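## Task

Take the yellow sponge off the desk and set it on the top surface of the low shelf that sits beneath the blue sign. The sponge must stay there by itself once the robot lets go, and the robot must stay upright and level; toppling or ending tilted counts as failure.

## Robot and tools

ROBOT. A wheeled base that drives forward/back and turns in place but cannot slide sideways. On it stands a column carrying a tilting head with cameras and two six-joint arms, left and right, each ending in a two-finger gripper. Folded, the robot measures 0.73 m long, 0.62 m wide, 1.88 m tall, its front 0.40 m ahead of the column.

FRAMES. Base frame: origin on the floor between the drive wheels, below the column; x forward, y to the left, z up. left_hand and right_hand are reported in this frame, in metres, as the point where the fingers meet (tips extend 8 mm further); quat_wxyz maps (0, 0, 1) onto the finger direction, and the hand's y axis runs along the opening. base_odometry is in the frame the base had at scene start; it counts wheel rotation, so slipping shows as travel. Heading runs -3.142 to 3.142, positive to the left.

execute_actions. Argument "actions": a list holding one action or none (empty list = just report state and images). Optional "cameras": list of names from cam_head_left, cam_head_right, cam_left_wrist, cam_right_wrist, nav_camera, all; omitted, null or ["all"] returns every camera, [] returns none. An action may contain:
- "base": exactly one of {"translate_m": d}, a relative drive of d metres from where the base last reported itself, forward positive, -3 to 3; or {"rotate_rad": d}, a relative turn in radians, counter-clockwise (left) positive, -3.2 to 3.2.
- "joints": a single object for both arms and the head, keyed by joint name, each value an absolute target. head_tilt_rad -0.61 to 1.308 (0 about level, positive looks down). For each arm (prefix left_ or right_): joint1_rad -2.879 to 2.879, joint2_rad 0 to 3.141, joint3_rad 0 to 3.019, joint4_rad -1.692 to 1.57, joint5_rad -1.57 to 1.57 (positive swings the hand to the robot's right), joint6_rad -2.094 to 2.094 (positive rolls clockwise seen from behind), gripper_m 0 to 0.093 = fingertip gap in metres. Joints you omit may keep pushing toward older targets.
- "speeds": caps for this action only: translate_m 0.05 to 0.8 m/s, rotate_rad 0.1 to 1 rad/s (defaults are the maximums). Arms are not slowed by it; a base move too long at its speed cap is refused.
An unknown key or out-of-range number rejects the whole call with no motion. If a result reports a stop, the remaining motion calls in that same reply are skipped.

wait: "seconds" 0 to 10; commands nothing new, returns state and images.
zoom_image: "camera" plus "region" [x0, y0, x1, y1] in pixels from the top-left, at most 504 by 504, on a camera present with full images in the latest result. Head and nav images are 896x504; wrist images are 616x616 fisheye.
finished_scene: "scene" 1 or 2; final, reports success. Call it only after the sponge is released and resting on the shelf and the robot is upright. Replying without any tool call ends everything.

ARM GEOMETRY (approximate). With joint1 at -1.57 (left) or 1.57 (right) and joints 5, 6 at 0, the arm works in a vertical plane pointing ahead, 0.23 m off the column's side. Let a = j2 - 0.35, b = 1.05 + j2 - j3, c = b - j4 (c = 1.57 means fingers straight down). Hand point: ahead = 0.12 + 0.39 sin a + 0.38 cos b + 0.25 cos c; up = 1.46 + 0.39 cos a - 0.38 sin b - 0.25 sin c. Example: j2, j3, j4 = 0.93, 0.78, 0.14 gives 0.60 m ahead, 1.21 m up. The real hand usually lands up to 5 cm lower and nearer the column; trust left_hand/right_hand. Reach is about 1 m from the shoulder and no lower than 0.47 m up, so the floor is out of reach. A light object like the sponge can be carried with fingers down roughly 0.65 to 1.6 m up and out to 0.6 m ahead.

GRASPING. Fingers are 7 cm long; the hand body is 10 cm wide, 7 cm thick; the wrist camera sticks 11 cm out on one side. Close to a gap narrower than the sponge; "off_target" is then expected. A reported opening staying 0.002 m or more above target means something is held. Joint changes below about 0.03 rad (0.08 for joints 2 and 3) may not move anything. For gentle contact, step about 0.05 rad per call from your previous target.

RESULT LINES. base_status and joint_status: "done", "off_target", "time_out", "contact_stop" (base only, a stalled wheel), "not_followed", or "joint command not followed" with a "cause:" line (safety check withheld arm targets; back each moved joint at least 0.05 rad the way it came, or move the other arm away), "limit_stop_at_motor_heat". on_its_own lists uncommanded behaviour; "held at" is a held target, not a position. motor_effort covers only left_wheel and right_wheel, in percent, peak in brackets. wheel_motors_off = 1 while the wheels are disabled. If turned_by_wheels and turned_by_imu differ by over about 4 % and at least 0.05 rad, the base hit something or slipped. base_tilt is in degrees (forward, right), with up to about 1 degree fixed bias. Joint torques follow joint order. MOTOR HOT warns at 85 °C; OVER-TEMPERATURE FAULT at 100 °C makes that arm go limp.

AVOID. After contact_stop, back up 0.05 m before retrying or turning. Desk tops 0.30 to 1.20 m high can slide over the base and strike the column; if base_tilt forward drops by 0.5 degrees or more, reverse 0.05 m. About 3 s of hard base pushing shuts the wheel motors for 2 s. A blocked arm keeps straining and heats; relieve it by sending its reported joint positions back as targets. Never let the arms strike or press each other. Don't drop, fling or slam the sponge; set it down gently and open the gripper before withdrawing. Loose objects may occasionally be nudged by outside disturbances, so check the sponge before finishing.

Each tool is called after ">>>" as name(argument=value, ...) on one line, values as JSON.

## Session

I'll start by looking at the current state and images.

>>> execute_actions(actions=[])

Scene clock: 0.00 s.
Joint torques (N m, as the arm reports them, + toward a larger angle): no reading
base_odometry: x=+0.000 y=+0.000 heading=+0.000 (m, m, rad; odometry frame)
turned_by_wheels: +0.000 (rad since the last result)
turned_by_imu: +0.000 (rad since the last result)
base_tilt: forward=-0.2 right=+0.1 (deg)
base_status: not commanded
joint_positions: head_tilt_rad=+0.877 left_joint1_rad=-1.561 left_joint2_rad=+0.863 left_joint3_rad=+0.413 left_joint4_rad=-0.971 left_joint5_rad=-0.046 left_joint6_rad=-0.094 left_gripper_m=+0.095 right_joint1_rad=+1.577 right_joint2_rad=+0.914 right_joint3_rad=+0.367 right_joint4_rad=-0.910 right_joint5_rad=-0.005 right_joint6_rad=+0.063 right_gripper_m=+0.094
joint_status: not commanded
wheel_motors_off: 0
motor_effort: left_wheel=+3 right_wheel=-1 (%)
left_hand: x=+0.1503 y=+0.2344 z=+1.2567 quat_wxyz=(+0.432, +0.036, -0.900, -0.044) (m; base frame)
right_hand: x=+0.1243 y=-0.2234 z=+1.2526 quat_wxyz=(+0.450, -0.026, -0.893, +0.010) (m; base frame)
pictures: cam_head_left, cam_head_right, cam_left_wrist, cam_right_wrist, nav_camera
Images, in order (width x height): cam_head_left 896x504, cam_head_right 896x504, cam_left_wrist 616x616, cam_right_wrist 616x616, nav_camera 896x504.

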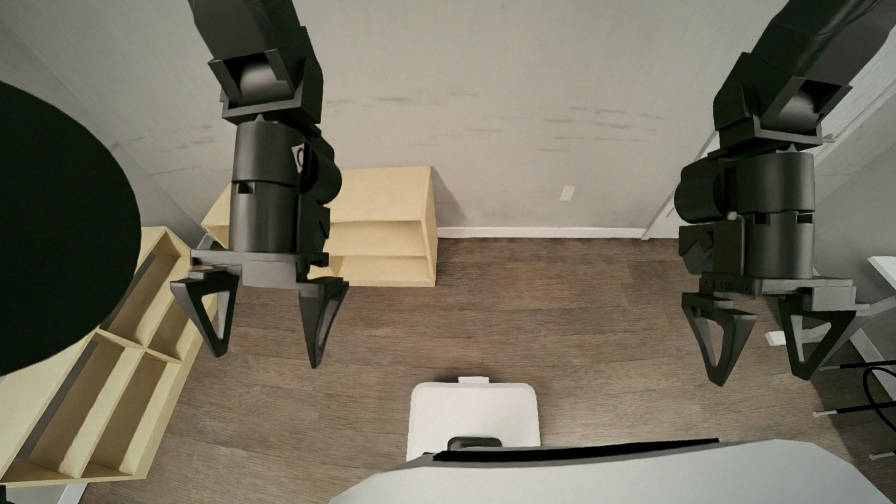

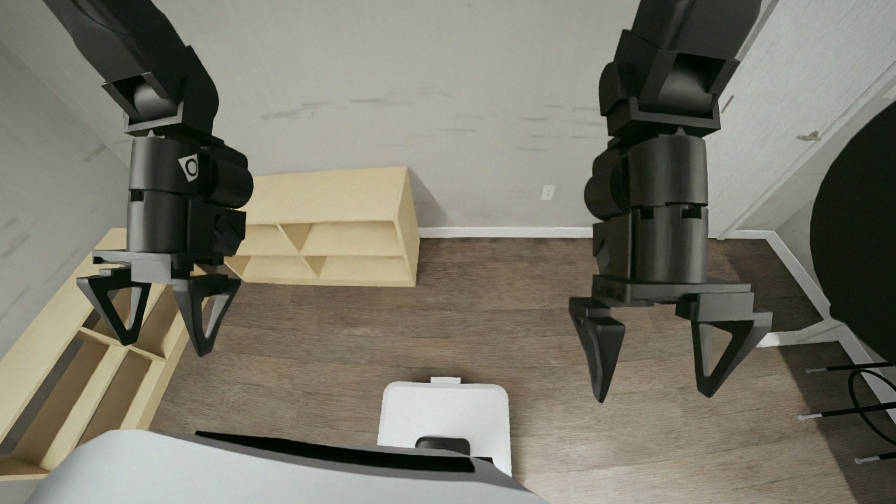

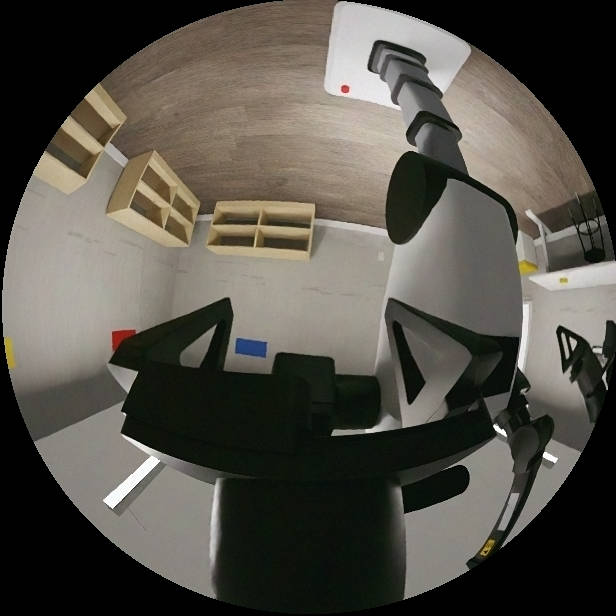

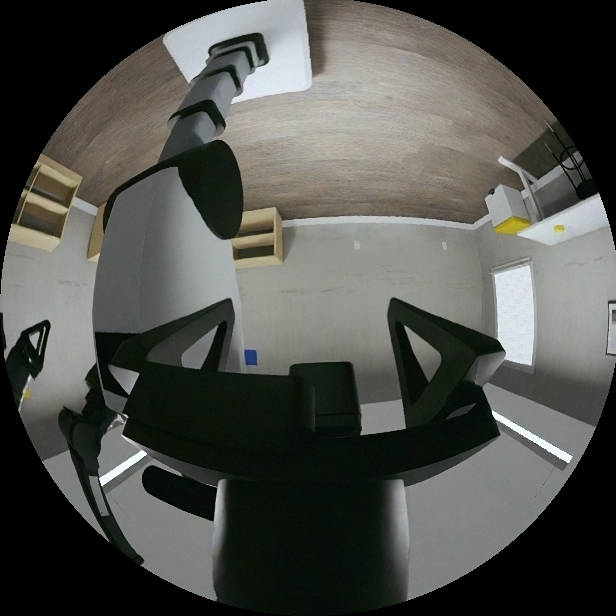

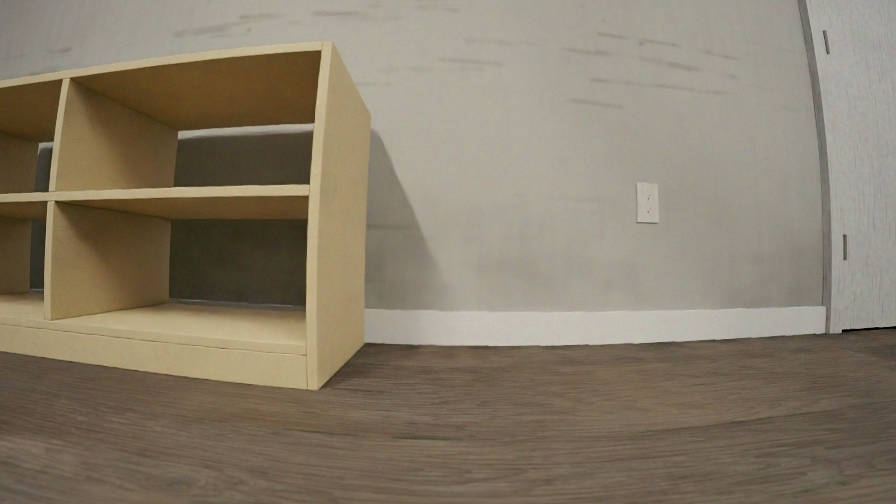

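>>> execute_actions(actions=[{"base": {"rotate_rad": -1.75}, "joints": {"head_tilt_rad": 0.5}}], cameras=["cam_head_left", "cam_head_right", "nav_camera"])

Scene clock: 10.57 s.
Joint torques (N m, as the arm reports them, + toward a larger angle): left_arm=[-0.56 -7.25 -0.79 -1.14 -0.05 -0.15] | right_arm=[-0.03 -7.21 -1.38 -1.26  0.02  0.09]
base_odometry: x=+0.000 y=+0.000 heading=-1.749 (m, m, rad; odometry frame)
turned_by_wheels: -1.749 (rad since the last result)
turned_by_imu: -1.748 (rad since the last result)
base_tilt: forward=-0.2 right=+0.2 (deg)
base_status: done
joint_positions: head_tilt_rad=+0.518 left_joint1_rad=-1.561 left_joint2_rad=+0.863 left_joint3_rad=+0.413 left_joint4_rad=-0.971 left_joint5_rad=-0.046 left_joint6_rad=-0.094 left_gripper_m=+0.095 right_joint1_rad=+1.577 right_joint2_rad=+0.914 right_joint3_rad=+0.367 right_joint4_rad=-0.910 right_joint5_rad=-0.005 right_joint6_rad=+0.063 right_gripper_m=+0.094
joint_status: all done
wheel_motors_off: 0
motor_effort: left_wheel=+2(42) right_wheel=-2(34) (%)
left_hand: x=+0.1503 y=+0.2344 z=+1.2567 quat_wxyz=(+0.432, +0.036, -0.900, -0.044) (m; base frame)
right_hand: x=+0.1243 y=-0.2234 z=+1.2526 quat_wxyz=(+0.450, -0.026, -0.893, +0.010) (m; base frame)
pictures: cam_head_left, cam_head_right, nav_camera
Images, in order (width x height): cam_head_left 896x504, cam_head_right 896x504, nav_camera 896x504.

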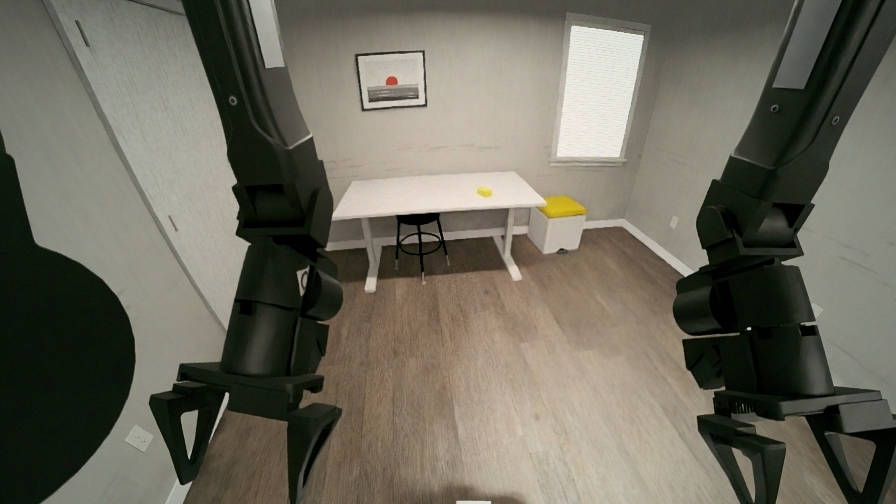

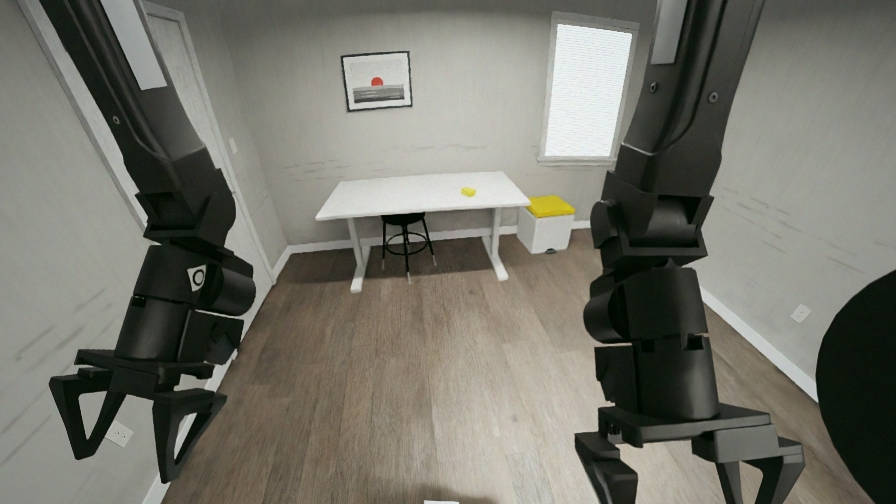

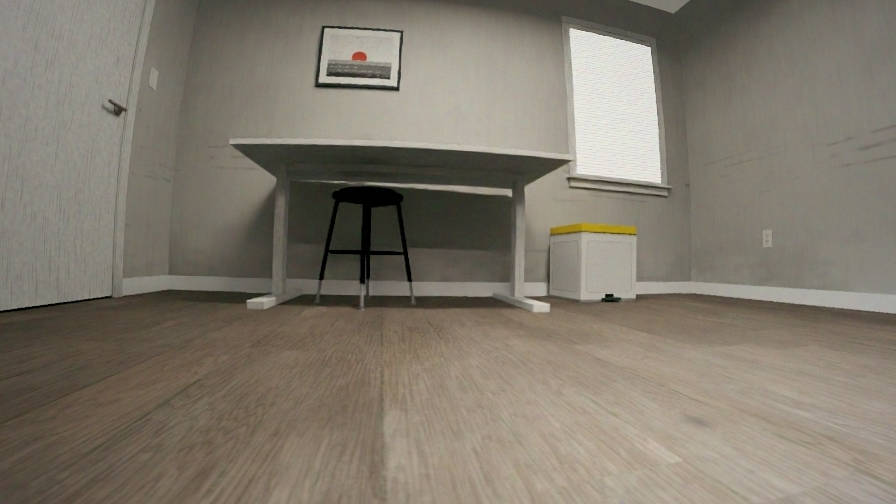

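>>> execute_actions(actions=[{"base": {"translate_m": 1.5}, "joints": {"head_tilt_rad": 0.85, "right_joint1_rad": 1.57, "right_joint2_rad": 1.49, "right_joint3_rad": 1.2, "right_joint4_rad": -0.2, "right_joint5_rad": 0.0, "right_joint6_rad": 0.0, "right_gripper_m": 0.093}}], cameras=["cam_head_left", "cam_head_right", "cam_right_wrist", "nav_camera"])

Scene clock: 75.00 s.
Joint torques (N m, as the arm reports them, + toward a larger angle): left_arm=[-0.51 -7.39 -0.81 -1.15 -0.05 -0.14] | right_arm=[ -0.71 -19.26   2.22   0.95   0.08  -0.01]
base_odometry: x=-0.266 y=-1.476 heading=-1.750 (m, m, rad; odometry frame)
turned_by_wheels: +0.000 (rad since the last result)
turned_by_imu: -0.002 (rad since the last result)
base_tilt: forward=-0.2 right=+0.1 (deg)
base_status: done
joint_positions: head_tilt_rad=+0.852 left_joint1_rad=-1.561 left_joint2_rad=+0.863 left_joint3_rad=+0.413 left_joint4_rad=-0.971 left_joint5_rad=-0.046 left_joint6_rad=-0.094 left_gripper_m=+0.095 right_joint1_rad=+1.577 right_joint2_rad=+1.492 right_joint3_rad=+1.196 right_joint4_rad=-0.212 right_joint5_rad=-0.002 right_joint6_rad=+0.008 right_gripper_m=+0.093
joint_status: all done
wheel_motors_off: 0
motor_effort: left_wheel=+0(54) right_wheel=+0(41) (%)
left_hand: x=+0.1503 y=+0.2344 z=+1.2567 quat_wxyz=(+0.432, +0.036, -0.900, -0.044) (m; base frame)
right_hand: x=+0.5641 y=-0.2212 z=+0.9966 quat_wxyz=(-0.008, -0.003, -1.000, -0.004) (m; base frame)
pictures: cam_head_left, cam_head_right, cam_right_wrist, nav_camera
Images, in order (width x height): cam_head_left 896x504, cam_head_right 896x504, cam_right_wrist 616x616, nav_camera 896x504.

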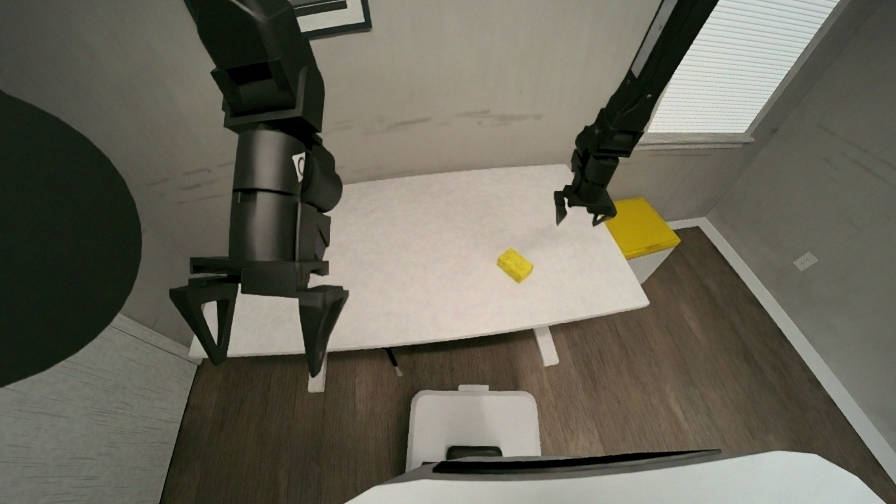

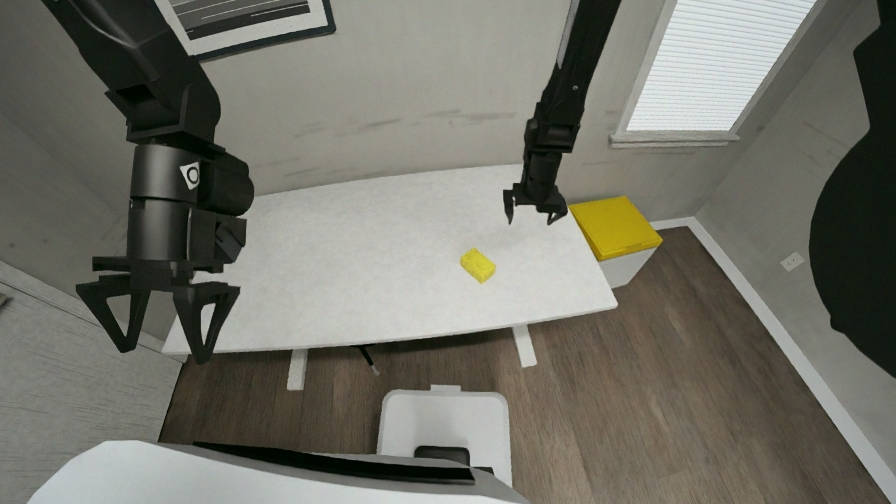

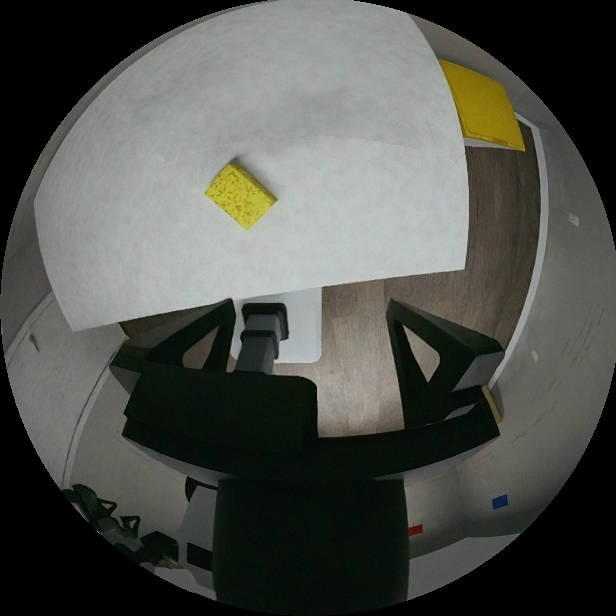

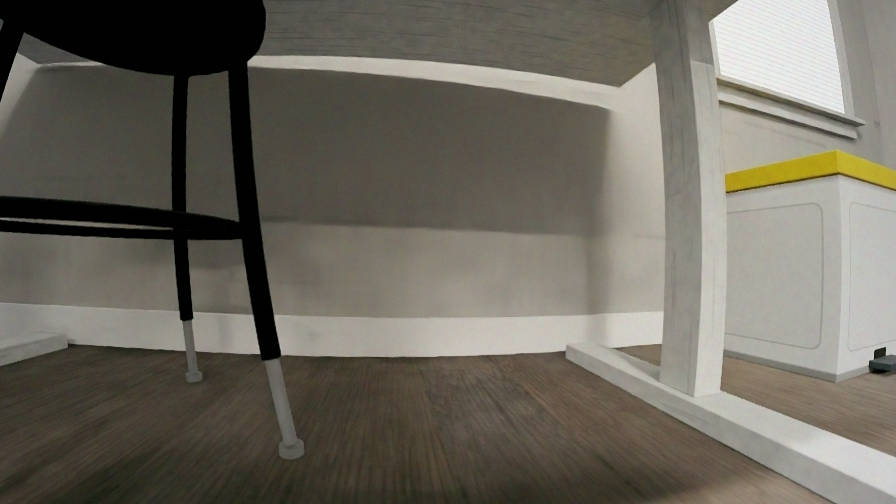

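>>> zoom_image(camera="cam_right_wrist", region=[160, 120, 330, 290])

>>> zoom_image(camera="cam_head_right", region=[420, 170, 620, 340])

Region (160, 120, 330, 290) of cam_right_wrist's 616x616 image, scaled by 2.965, with more detail than that image has.

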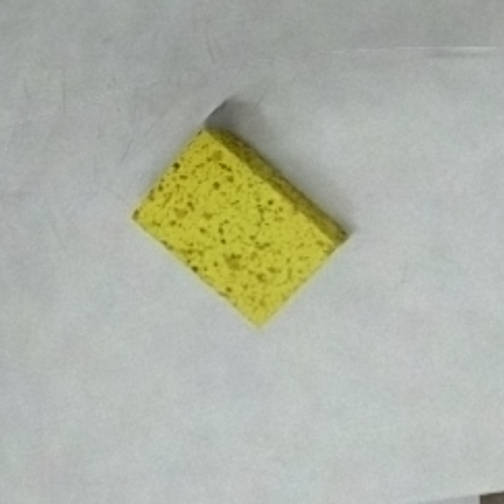

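Region (420, 170, 620, 340) of cam_head_right's 896x504 image, scaled by 2.520, with more detail than that image has; it fills the top 428 rows of this view, and the rest is white.

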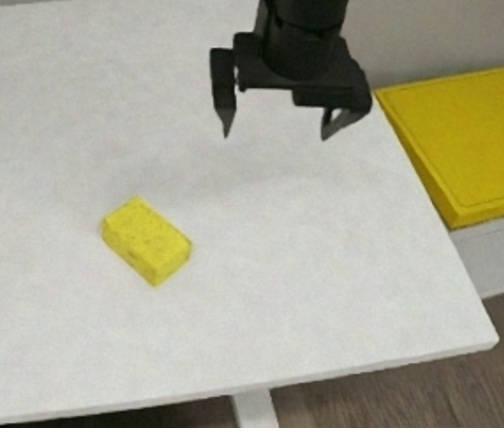

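>>> execute_actions(actions=[{"base": {"rotate_rad": 0.19}, "joints": {"right_joint2_rad": 1.887, "right_joint3_rad": 1.552, "right_joint4_rad": -0.186, "right_joint6_rad": -0.70}}], cameras=["cam_head_left", "cam_head_right", "cam_right_wrist"])

Scene clock: 167.30 s.
Joint torques (N m, as the arm reports them, + toward a larger angle): left_arm=[-0.55 -7.33 -0.78 -1.14 -0.05 -0.15] | right_arm=[ -0.41 -21.01   2.01   0.74  -0.01  -0.02]
base_odometry: x=-0.266 y=-1.476 heading=-1.561 (m, m, rad; odometry frame)
turned_by_wheels: +0.189 (rad since the last result)
turned_by_imu: +0.186 (rad since the last result)
base_tilt: forward=-0.2 right=+0.1 (deg)
base_status: done
joint_positions: head_tilt_rad=+0.852 left_joint1_rad=-1.561 left_joint2_rad=+0.863 left_joint3_rad=+0.413 left_joint4_rad=-0.971 left_joint5_rad=-0.046 left_joint6_rad=-0.094 left_gripper_m=+0.095 right_joint1_rad=+1.573 right_joint2_rad=+1.902 right_joint3_rad=+1.543 right_joint4_rad=-0.194 right_joint5_rad=-0.001 right_joint6_rad=-0.691 right_gripper_m=+0.093
joint_status: all done
wheel_motors_off: 0
motor_effort: left_wheel=-1(43) right_wheel=-1(31) (%)
left_hand: x=+0.1503 y=+0.2344 z=+1.2567 quat_wxyz=(+0.432, +0.036, -0.900, -0.044) (m; base frame)
right_hand: x=+0.5638 y=-0.2232 z=+0.8393 quat_wxyz=(+0.014, +0.339, -0.941, -0.007) (m; base frame)
pictures: cam_head_left, cam_head_right, cam_right_wrist
Images, in order (width x height): cam_head_left 896x504, cam_head_right 896x504, cam_right_wrist 616x616.

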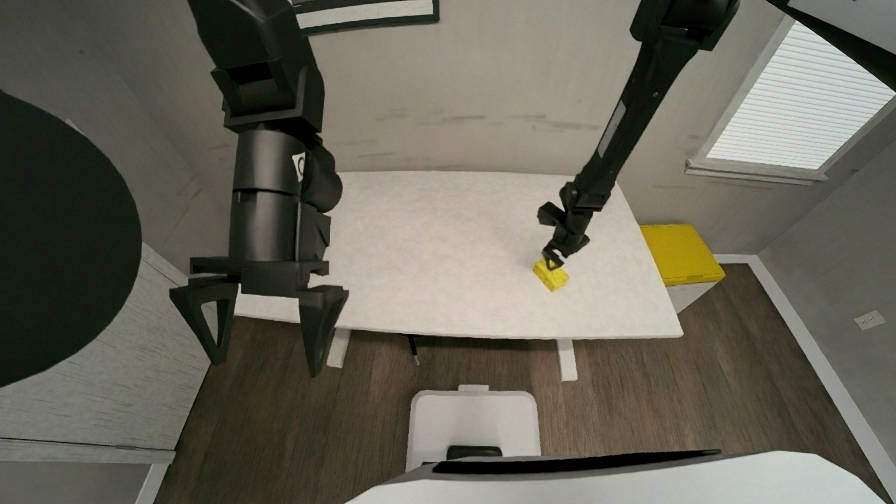

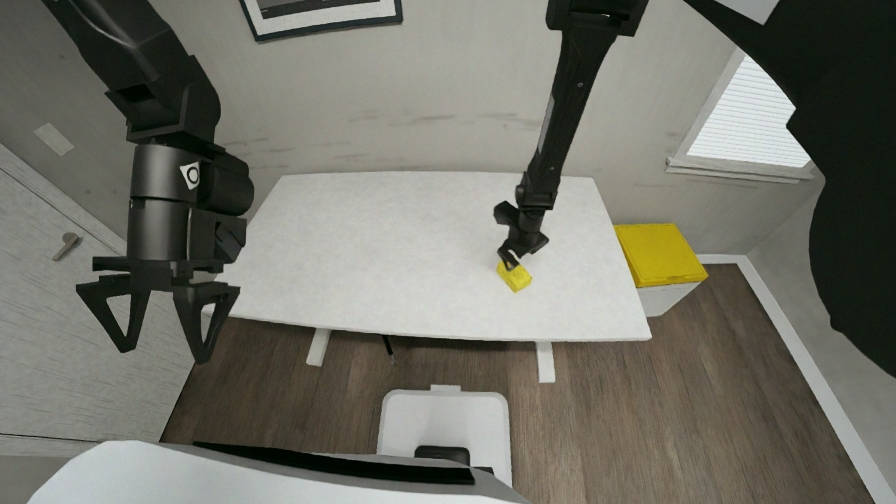

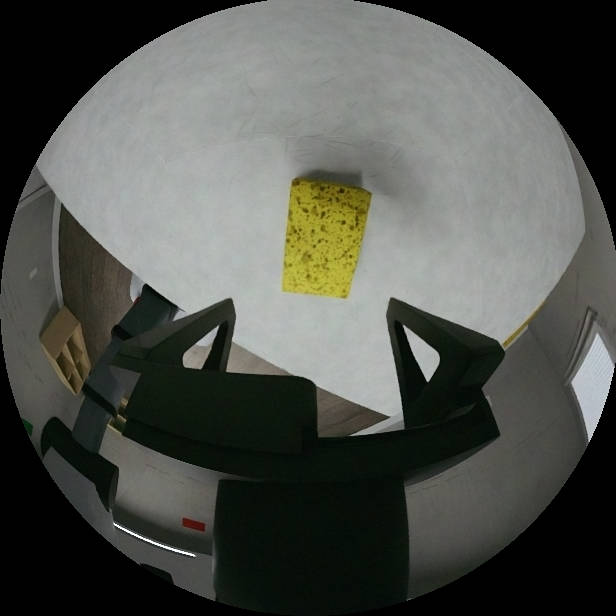

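>>> execute_actions(actions=[{"joints": {"right_joint2_rad": 2.027, "right_joint3_rad": 1.751, "right_joint4_rad": -0.225, "right_joint6_rad": -0.56}}], cameras=["cam_head_right", "cam_right_wrist"])

Scene clock: 204.23 s.
Joint torques (N m, as the arm reports them, + toward a larger angle): left_arm=[-0.53 -7.14 -0.82 -1.16 -0.05 -0.15] | right_arm=[ -0.57 -20.52   2.94   0.06   0.     0.17]
base_odometry: x=-0.266 y=-1.476 heading=-1.561 (m, m, rad; odometry frame)
turned_by_wheels: +0.000 (rad since the last result)
turned_by_imu: -0.001 (rad since the last result)
base_tilt: forward=-0.2 right=+0.1 (deg)
base_status: not commanded
joint_positions: head_tilt_rad=+0.852 left_joint1_rad=-1.561 left_joint2_rad=+0.863 left_joint3_rad=+0.413 left_joint4_rad=-0.971 left_joint5_rad=-0.046 left_joint6_rad=-0.094 left_gripper_m=+0.095 right_joint1_rad=+1.573 right_joint2_rad=+2.021 right_joint3_rad=+1.737 right_joint4_rad=-0.215 right_joint5_rad=-0.001 right_joint6_rad=-0.568 right_gripper_m=+0.093
joint_status: all done
wheel_motors_off: 0
motor_effort: left_wheel=-2(2) right_wheel=+1(1) (%)
left_hand: x=+0.1503 y=+0.2344 z=+1.2567 quat_wxyz=(+0.432, +0.036, -0.900, -0.044) (m; base frame)
right_hand: x=+0.6032 y=-0.2231 z=+0.7993 quat_wxyz=(-0.012, +0.281, -0.960, +0.002) (m; base frame)
pictures: cam_head_right, cam_right_wrist
Images, in order (width x height): cam_head_right 896x504, cam_right_wrist 616x616.

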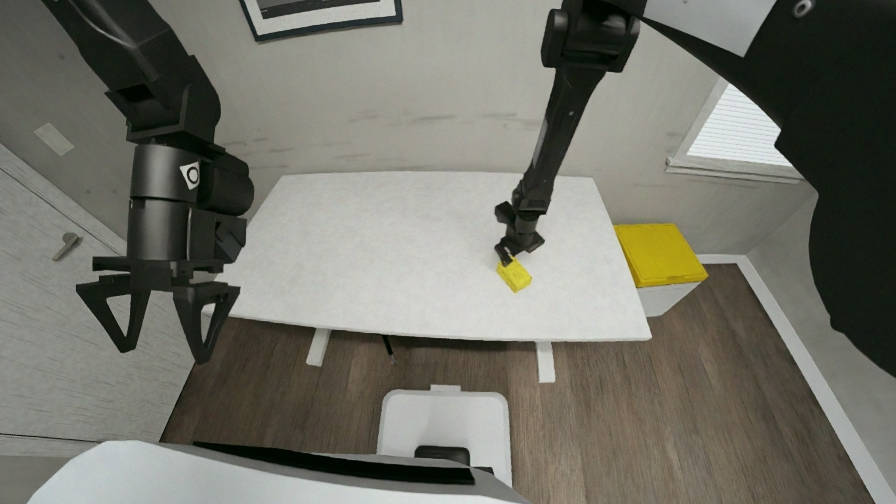

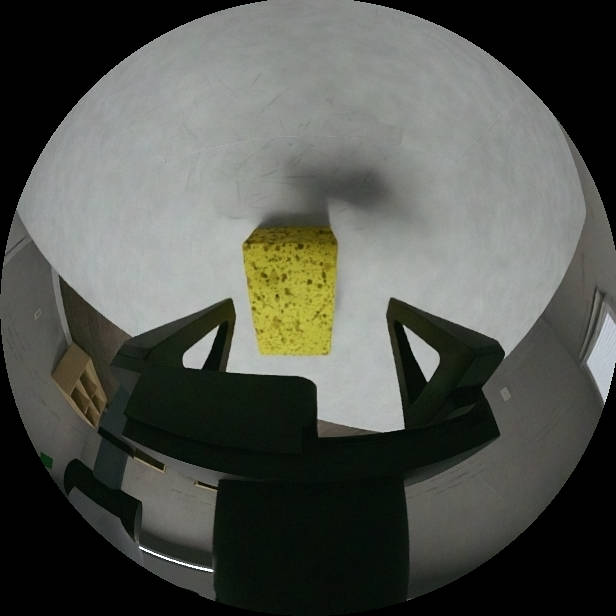

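>>> execute_actions(actions=[{"joints": {"right_joint2_rad": 2.112, "right_joint3_rad": 1.805, "right_joint4_rad": -0.21}}], cameras=["cam_head_right", "cam_right_wrist"])

Scene clock: 252.20 s.
Joint torques (N m, as the arm reports them, + toward a larger angle): left_arm=[-0.56 -7.31 -0.77 -1.14 -0.05 -0.15] | right_arm=[ -0.54 -20.16   1.99   0.67   0.01   0.17]
base_odometry: x=-0.266 y=-1.476 heading=-1.561 (m, m, rad; odometry frame)
turned_by_wheels: +0.000 (rad since the last result)
turned_by_imu: -0.001 (rad since the last result)
base_tilt: forward=-0.2 right=+0.1 (deg)
base_status: not commanded
joint_positions: head_tilt_rad=+0.852 left_joint1_rad=-1.561 left_joint2_rad=+0.863 left_joint3_rad=+0.413 left_joint4_rad=-0.971 left_joint5_rad=-0.046 left_joint6_rad=-0.094 left_gripper_m=+0.095 right_joint1_rad=+1.573 right_joint2_rad=+2.109 right_joint3_rad=+1.803 right_joint4_rad=-0.215 right_joint5_rad=-0.001 right_joint6_rad=-0.568 right_gripper_m=+0.093
joint_status: all done
wheel_motors_off: 0
motor_effort: left_wheel=-4(2) right_wheel=+1(2) (%)
left_hand: x=+0.1503 y=+0.2344 z=+1.2567 quat_wxyz=(+0.432, +0.036, -0.900, -0.044) (m; base frame)
right_hand: x=+0.5841 y=-0.2230 z=+0.7637 quat_wxyz=(-0.001, +0.281, -0.960, -0.001) (m; base frame)
pictures: cam_head_right, cam_right_wrist
Images, in order (width x height): cam_head_right 896x504, cam_right_wrist 616x616.

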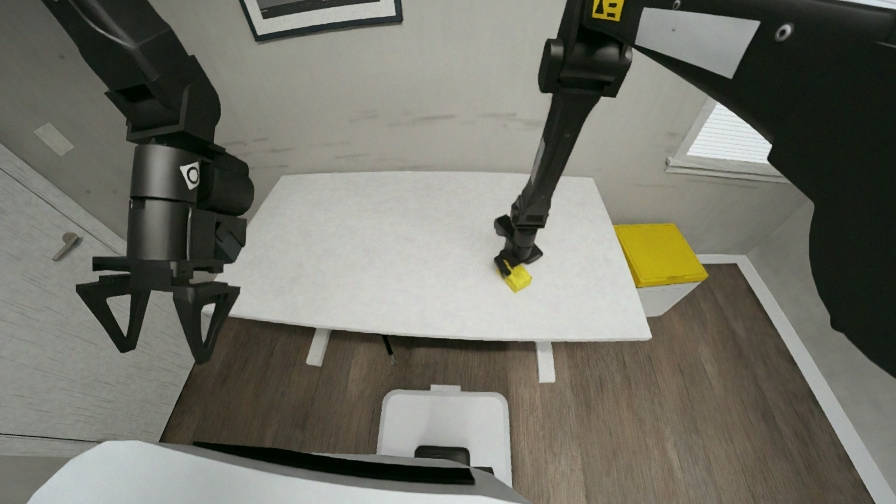

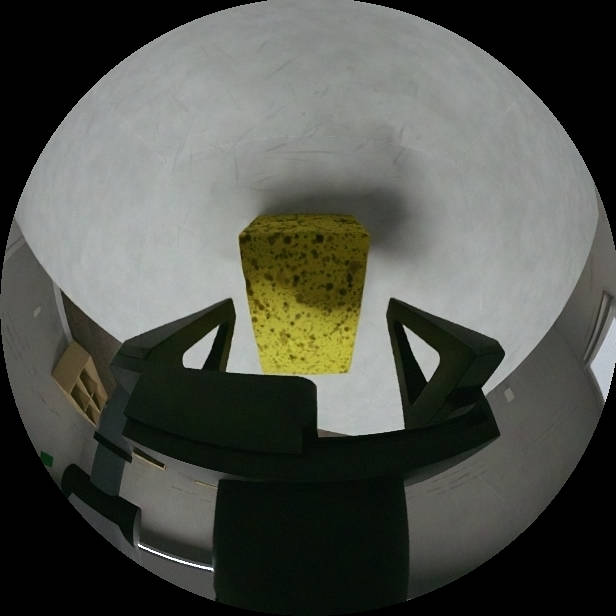

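>>> execute_actions(actions=[{"joints": {"right_joint2_rad": 2.172, "right_joint3_rad": 1.863}}], cameras=["cam_head_right", "cam_right_wrist"])

Scene clock: 266.53 s.
Joint torques (N m, as the arm reports them, + toward a larger angle): left_arm=[-0.48 -7.3  -0.75 -1.16 -0.05 -0.15] | right_arm=[ -0.4  -19.35   2.31   0.61   0.01   0.17]
base_odometry: x=-0.266 y=-1.476 heading=-1.561 (m, m, rad; odometry frame)
turned_by_wheels: +0.000 (rad since the last result)
turned_by_imu: -0.001 (rad since the last result)
base_tilt: forward=-0.2 right=+0.1 (deg)
base_status: not commanded
joint_positions: head_tilt_rad=+0.852 left_joint1_rad=-1.561 left_joint2_rad=+0.863 left_joint3_rad=+0.413 left_joint4_rad=-0.971 left_joint5_rad=-0.046 left_joint6_rad=-0.094 left_gripper_m=+0.095 right_joint1_rad=+1.573 right_joint2_rad=+2.161 right_joint3_rad=+1.857 right_joint4_rad=-0.215 right_joint5_rad=-0.001 right_joint6_rad=-0.568 right_gripper_m=+0.093
joint_status: all done
wheel_motors_off: 0
motor_effort: left_wheel=-3(4) right_wheel=+2(2) (%)
left_hand: x=+0.1503 y=+0.2344 z=+1.2567 quat_wxyz=(+0.432, +0.036, -0.900, -0.044) (m; base frame)
right_hand: x=+0.5817 y=-0.2230 z=+0.7446 quat_wxyz=(-0.003, +0.281, -0.960, -0.001) (m; base frame)
pictures: cam_head_right, cam_right_wrist
Images, in order (width x height): cam_head_right 896x504, cam_right_wrist 616x616.

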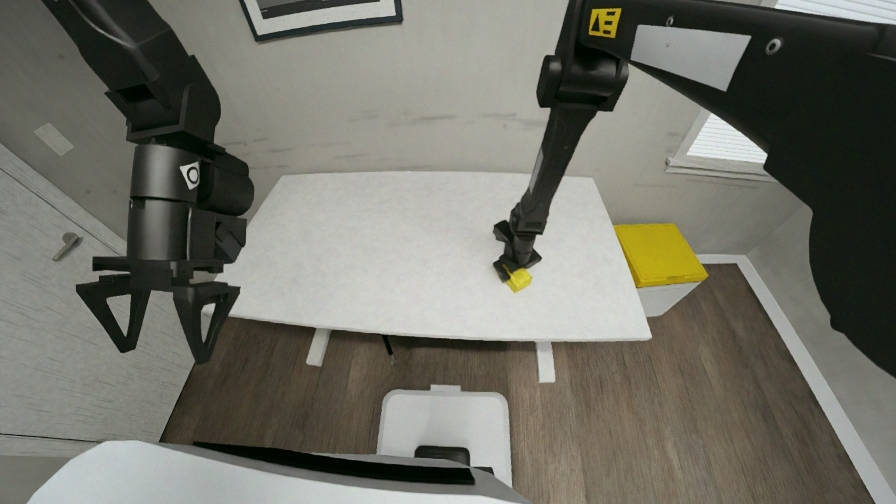

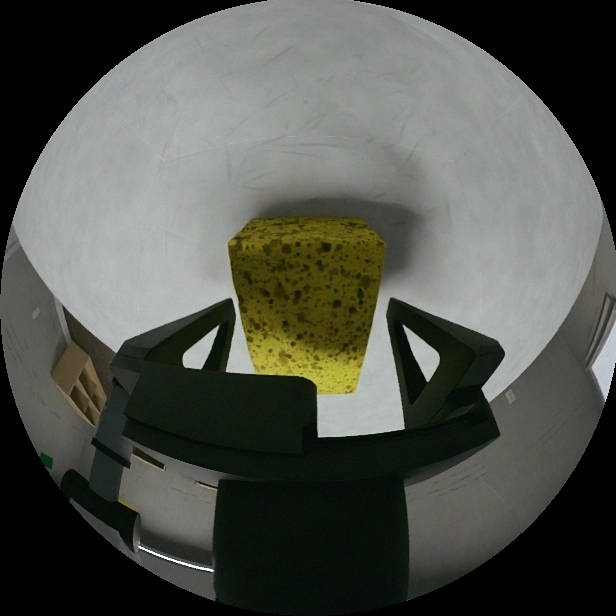

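>>> execute_actions(actions=[{"joints": {"right_joint2_rad": 2.197, "right_joint3_rad": 1.88}}], cameras=["cam_right_wrist"])

Scene clock: 282.43 s.
Joint torques (N m, as the arm reports them, + toward a larger angle): left_arm=[-0.5  -7.29 -0.77 -1.14 -0.05 -0.15] | right_arm=[ -0.51 -18.6    2.55   0.6    0.01   0.16]
base_odometry: x=-0.266 y=-1.476 heading=-1.561 (m, m, rad; odometry frame)
turned_by_wheels: +0.000 (rad since the last result)
turned_by_imu: -0.001 (rad since the last result)
base_tilt: forward=-0.3 right=+0.1 (deg)
base_status: not commanded
joint_positions: head_tilt_rad=+0.852 left_joint1_rad=-1.561 left_joint2_rad=+0.863 left_joint3_rad=+0.413 left_joint4_rad=-0.971 left_joint5_rad=-0.046 left_joint6_rad=-0.094 left_gripper_m=+0.095 right_joint1_rad=+1.573 right_joint2_rad=+2.183 right_joint3_rad=+1.869 right_joint4_rad=-0.215 right_joint5_rad=-0.001 right_joint6_rad=-0.568 right_gripper_m=+0.093
joint_status: all done
wheel_motors_off: 0
motor_effort: left_wheel=-3(2) right_wheel=+1(1) (%)
left_hand: x=+0.1503 y=+0.2344 z=+1.2567 quat_wxyz=(+0.432, +0.036, -0.900, -0.044) (m; base frame)
right_hand: x=+0.5734 y=-0.2230 z=+0.7357 quat_wxyz=(+0.002, +0.281, -0.960, -0.002) (m; base frame)
pictures: cam_right_wrist
Images, in order (width x height): cam_right_wrist 616x616.

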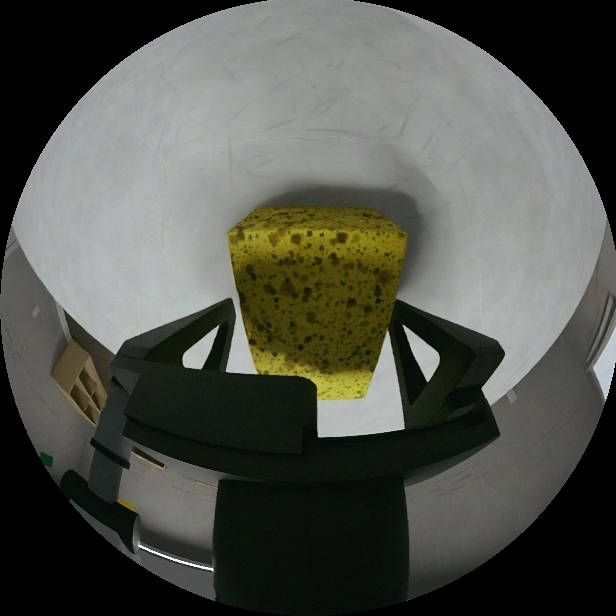

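The fingers straddle the sponge. Closing the gripper.

>>> execute_actions(actions=[{"joints": {"right_gripper_m": 0.035}}], cameras=["cam_right_wrist", "cam_head_right"])

Scene clock: 289.07 s.
Joint torques (N m, as the arm reports them, + toward a larger angle): left_arm=[-0.54 -7.35 -0.81 -1.17 -0.06 -0.14] | right_arm=[ -0.49 -18.72   2.53   0.64   0.01   0.16]
base_odometry: x=-0.266 y=-1.476 heading=-1.561 (m, m, rad; odometry frame)
turned_by_wheels: +0.000 (rad since the last result)
turned_by_imu: -0.001 (rad since the last result)
base_tilt: forward=-0.2 right=+0.1 (deg)
base_status: not commanded
joint_positions: head_tilt_rad=+0.852 left_joint1_rad=-1.561 left_joint2_rad=+0.863 left_joint3_rad=+0.413 left_joint4_rad=-0.971 left_joint5_rad=-0.046 left_joint6_rad=-0.094 left_gripper_m=+0.095 right_joint1_rad=+1.573 right_joint2_rad=+2.183 right_joint3_rad=+1.869 right_joint4_rad=-0.215 right_joint5_rad=-0.001 right_joint6_rad=-0.568 right_gripper_m=+0.059
joint_status: right_gripper_m off_target (ended at +0.059, target +0.035)
wheel_motors_off: 0
motor_effort: left_wheel=-3(3) right_wheel=+2(2) (%)
left_hand: x=+0.1503 y=+0.2344 z=+1.2567 quat_wxyz=(+0.432, +0.036, -0.900, -0.044) (m; base frame)
right_hand: x=+0.5734 y=-0.2230 z=+0.7357 quat_wxyz=(+0.002, +0.281, -0.960, -0.002) (m; base frame)
pictures: cam_head_right, cam_right_wrist
Images, in order (width x height): cam_head_right 896x504, cam_right_wrist 616x616.

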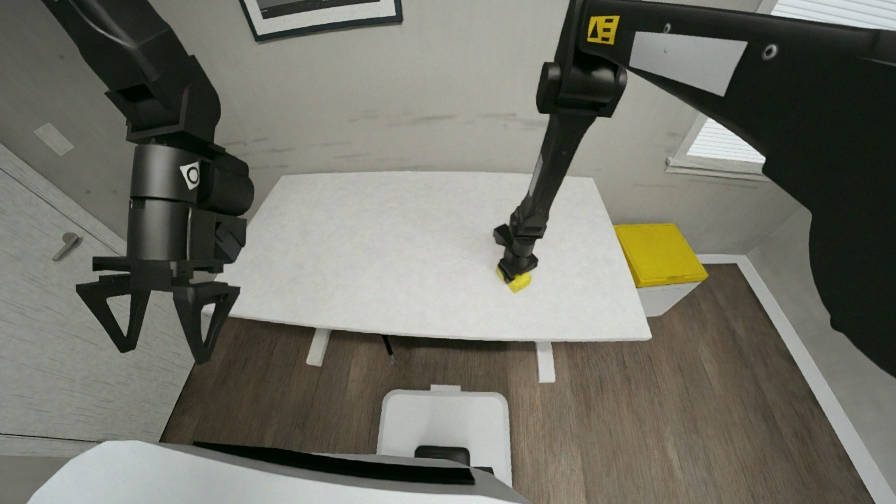

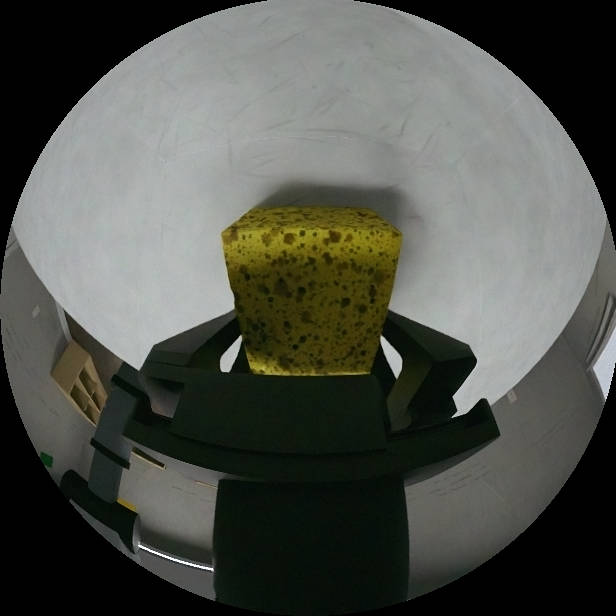

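>>> execute_actions(actions=[{"base": {"translate_m": -1.8}, "joints": {"right_joint2_rad": 1.87, "right_joint3_rad": 1.56, "right_joint4_rad": -0.2, "head_tilt_rad": 0.6}}], cameras=["cam_head_right", "cam_left_wrist", "cam_right_wrist"])

Scene clock: 361.70 s.
Joint torques (N m, as the arm reports them, + toward a larger angle): left_arm=[-0.57 -7.24 -0.7  -1.17 -0.05 -0.15] | right_arm=[ -0.46 -19.94   2.1    0.7    0.     0.16]
base_odometry: x=-0.285 y=+0.323 heading=-1.561 (m, m, rad; odometry frame)
turned_by_wheels: +0.000 (rad since the last result)
turned_by_imu: -0.002 (rad since the last result)
base_tilt: forward=-0.2 right=+0.1 (deg)
base_status: done
joint_positions: head_tilt_rad=+0.617 left_joint1_rad=-1.561 left_joint2_rad=+0.863 left_joint3_rad=+0.411 left_joint4_rad=-0.971 left_joint5_rad=-0.046 left_joint6_rad=-0.094 left_gripper_m=+0.095 right_joint1_rad=+1.573 right_joint2_rad=+1.861 right_joint3_rad=+1.556 right_joint4_rad=-0.206 right_joint5_rad=-0.001 right_joint6_rad=-0.568 right_gripper_m=+0.059
joint_status: all done
wheel_motors_off: 0
motor_effort: left_wheel=+0(61) right_wheel=-1(42) (%)
left_hand: x=+0.1493 y=+0.2344 z=+1.2571 quat_wxyz=(+0.433, +0.036, -0.900, -0.044) (m; base frame)
right_hand: x=+0.5942 y=-0.2232 z=+0.8592 quat_wxyz=(-0.007, +0.281, -0.960, +0.000) (m; base frame)
pictures: cam_head_right, cam_left_wrist, cam_right_wrist
Images, in order (width x height): cam_head_right 896x504, cam_left_wrist 616x616, cam_right_wrist 616x616.

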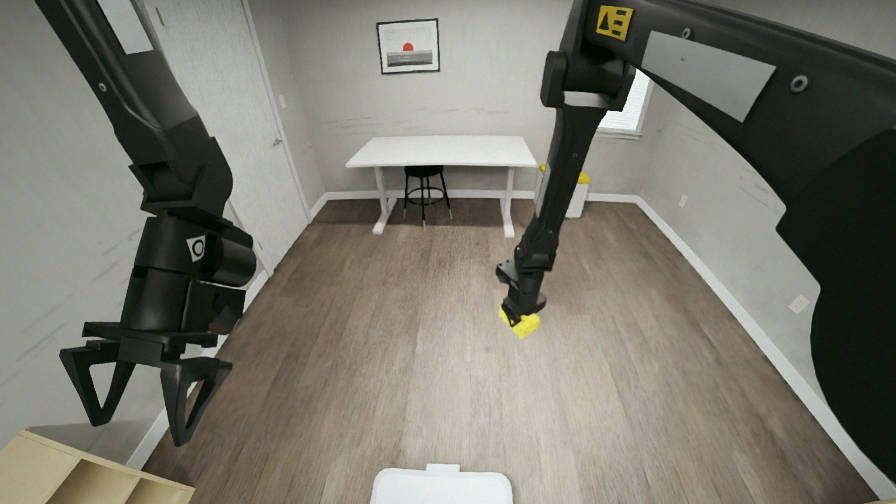

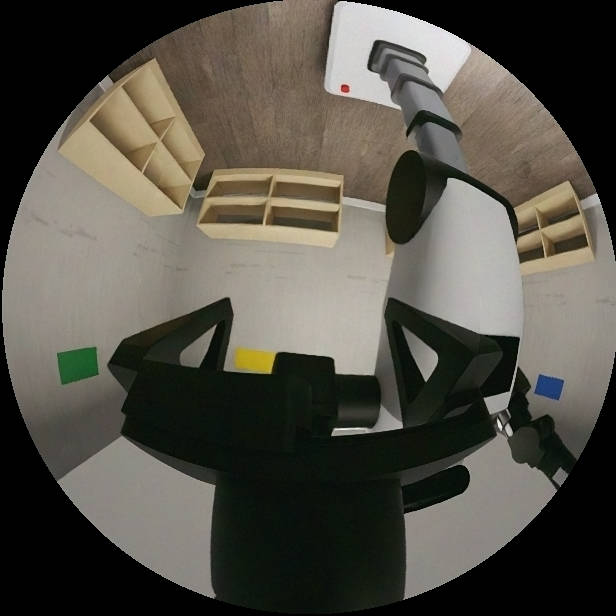

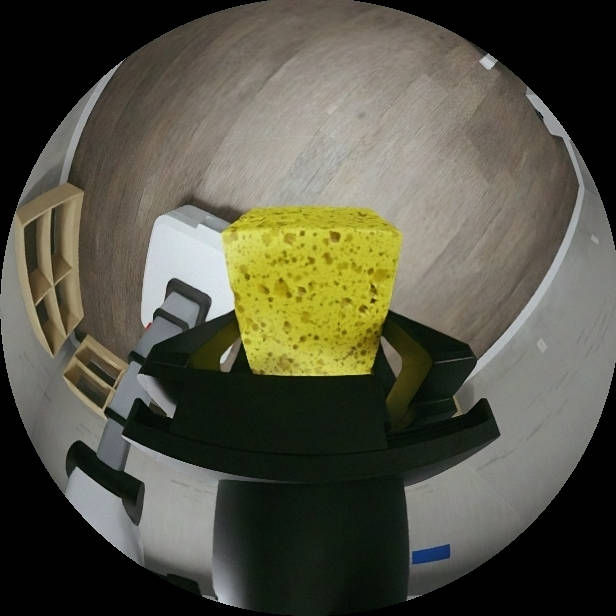

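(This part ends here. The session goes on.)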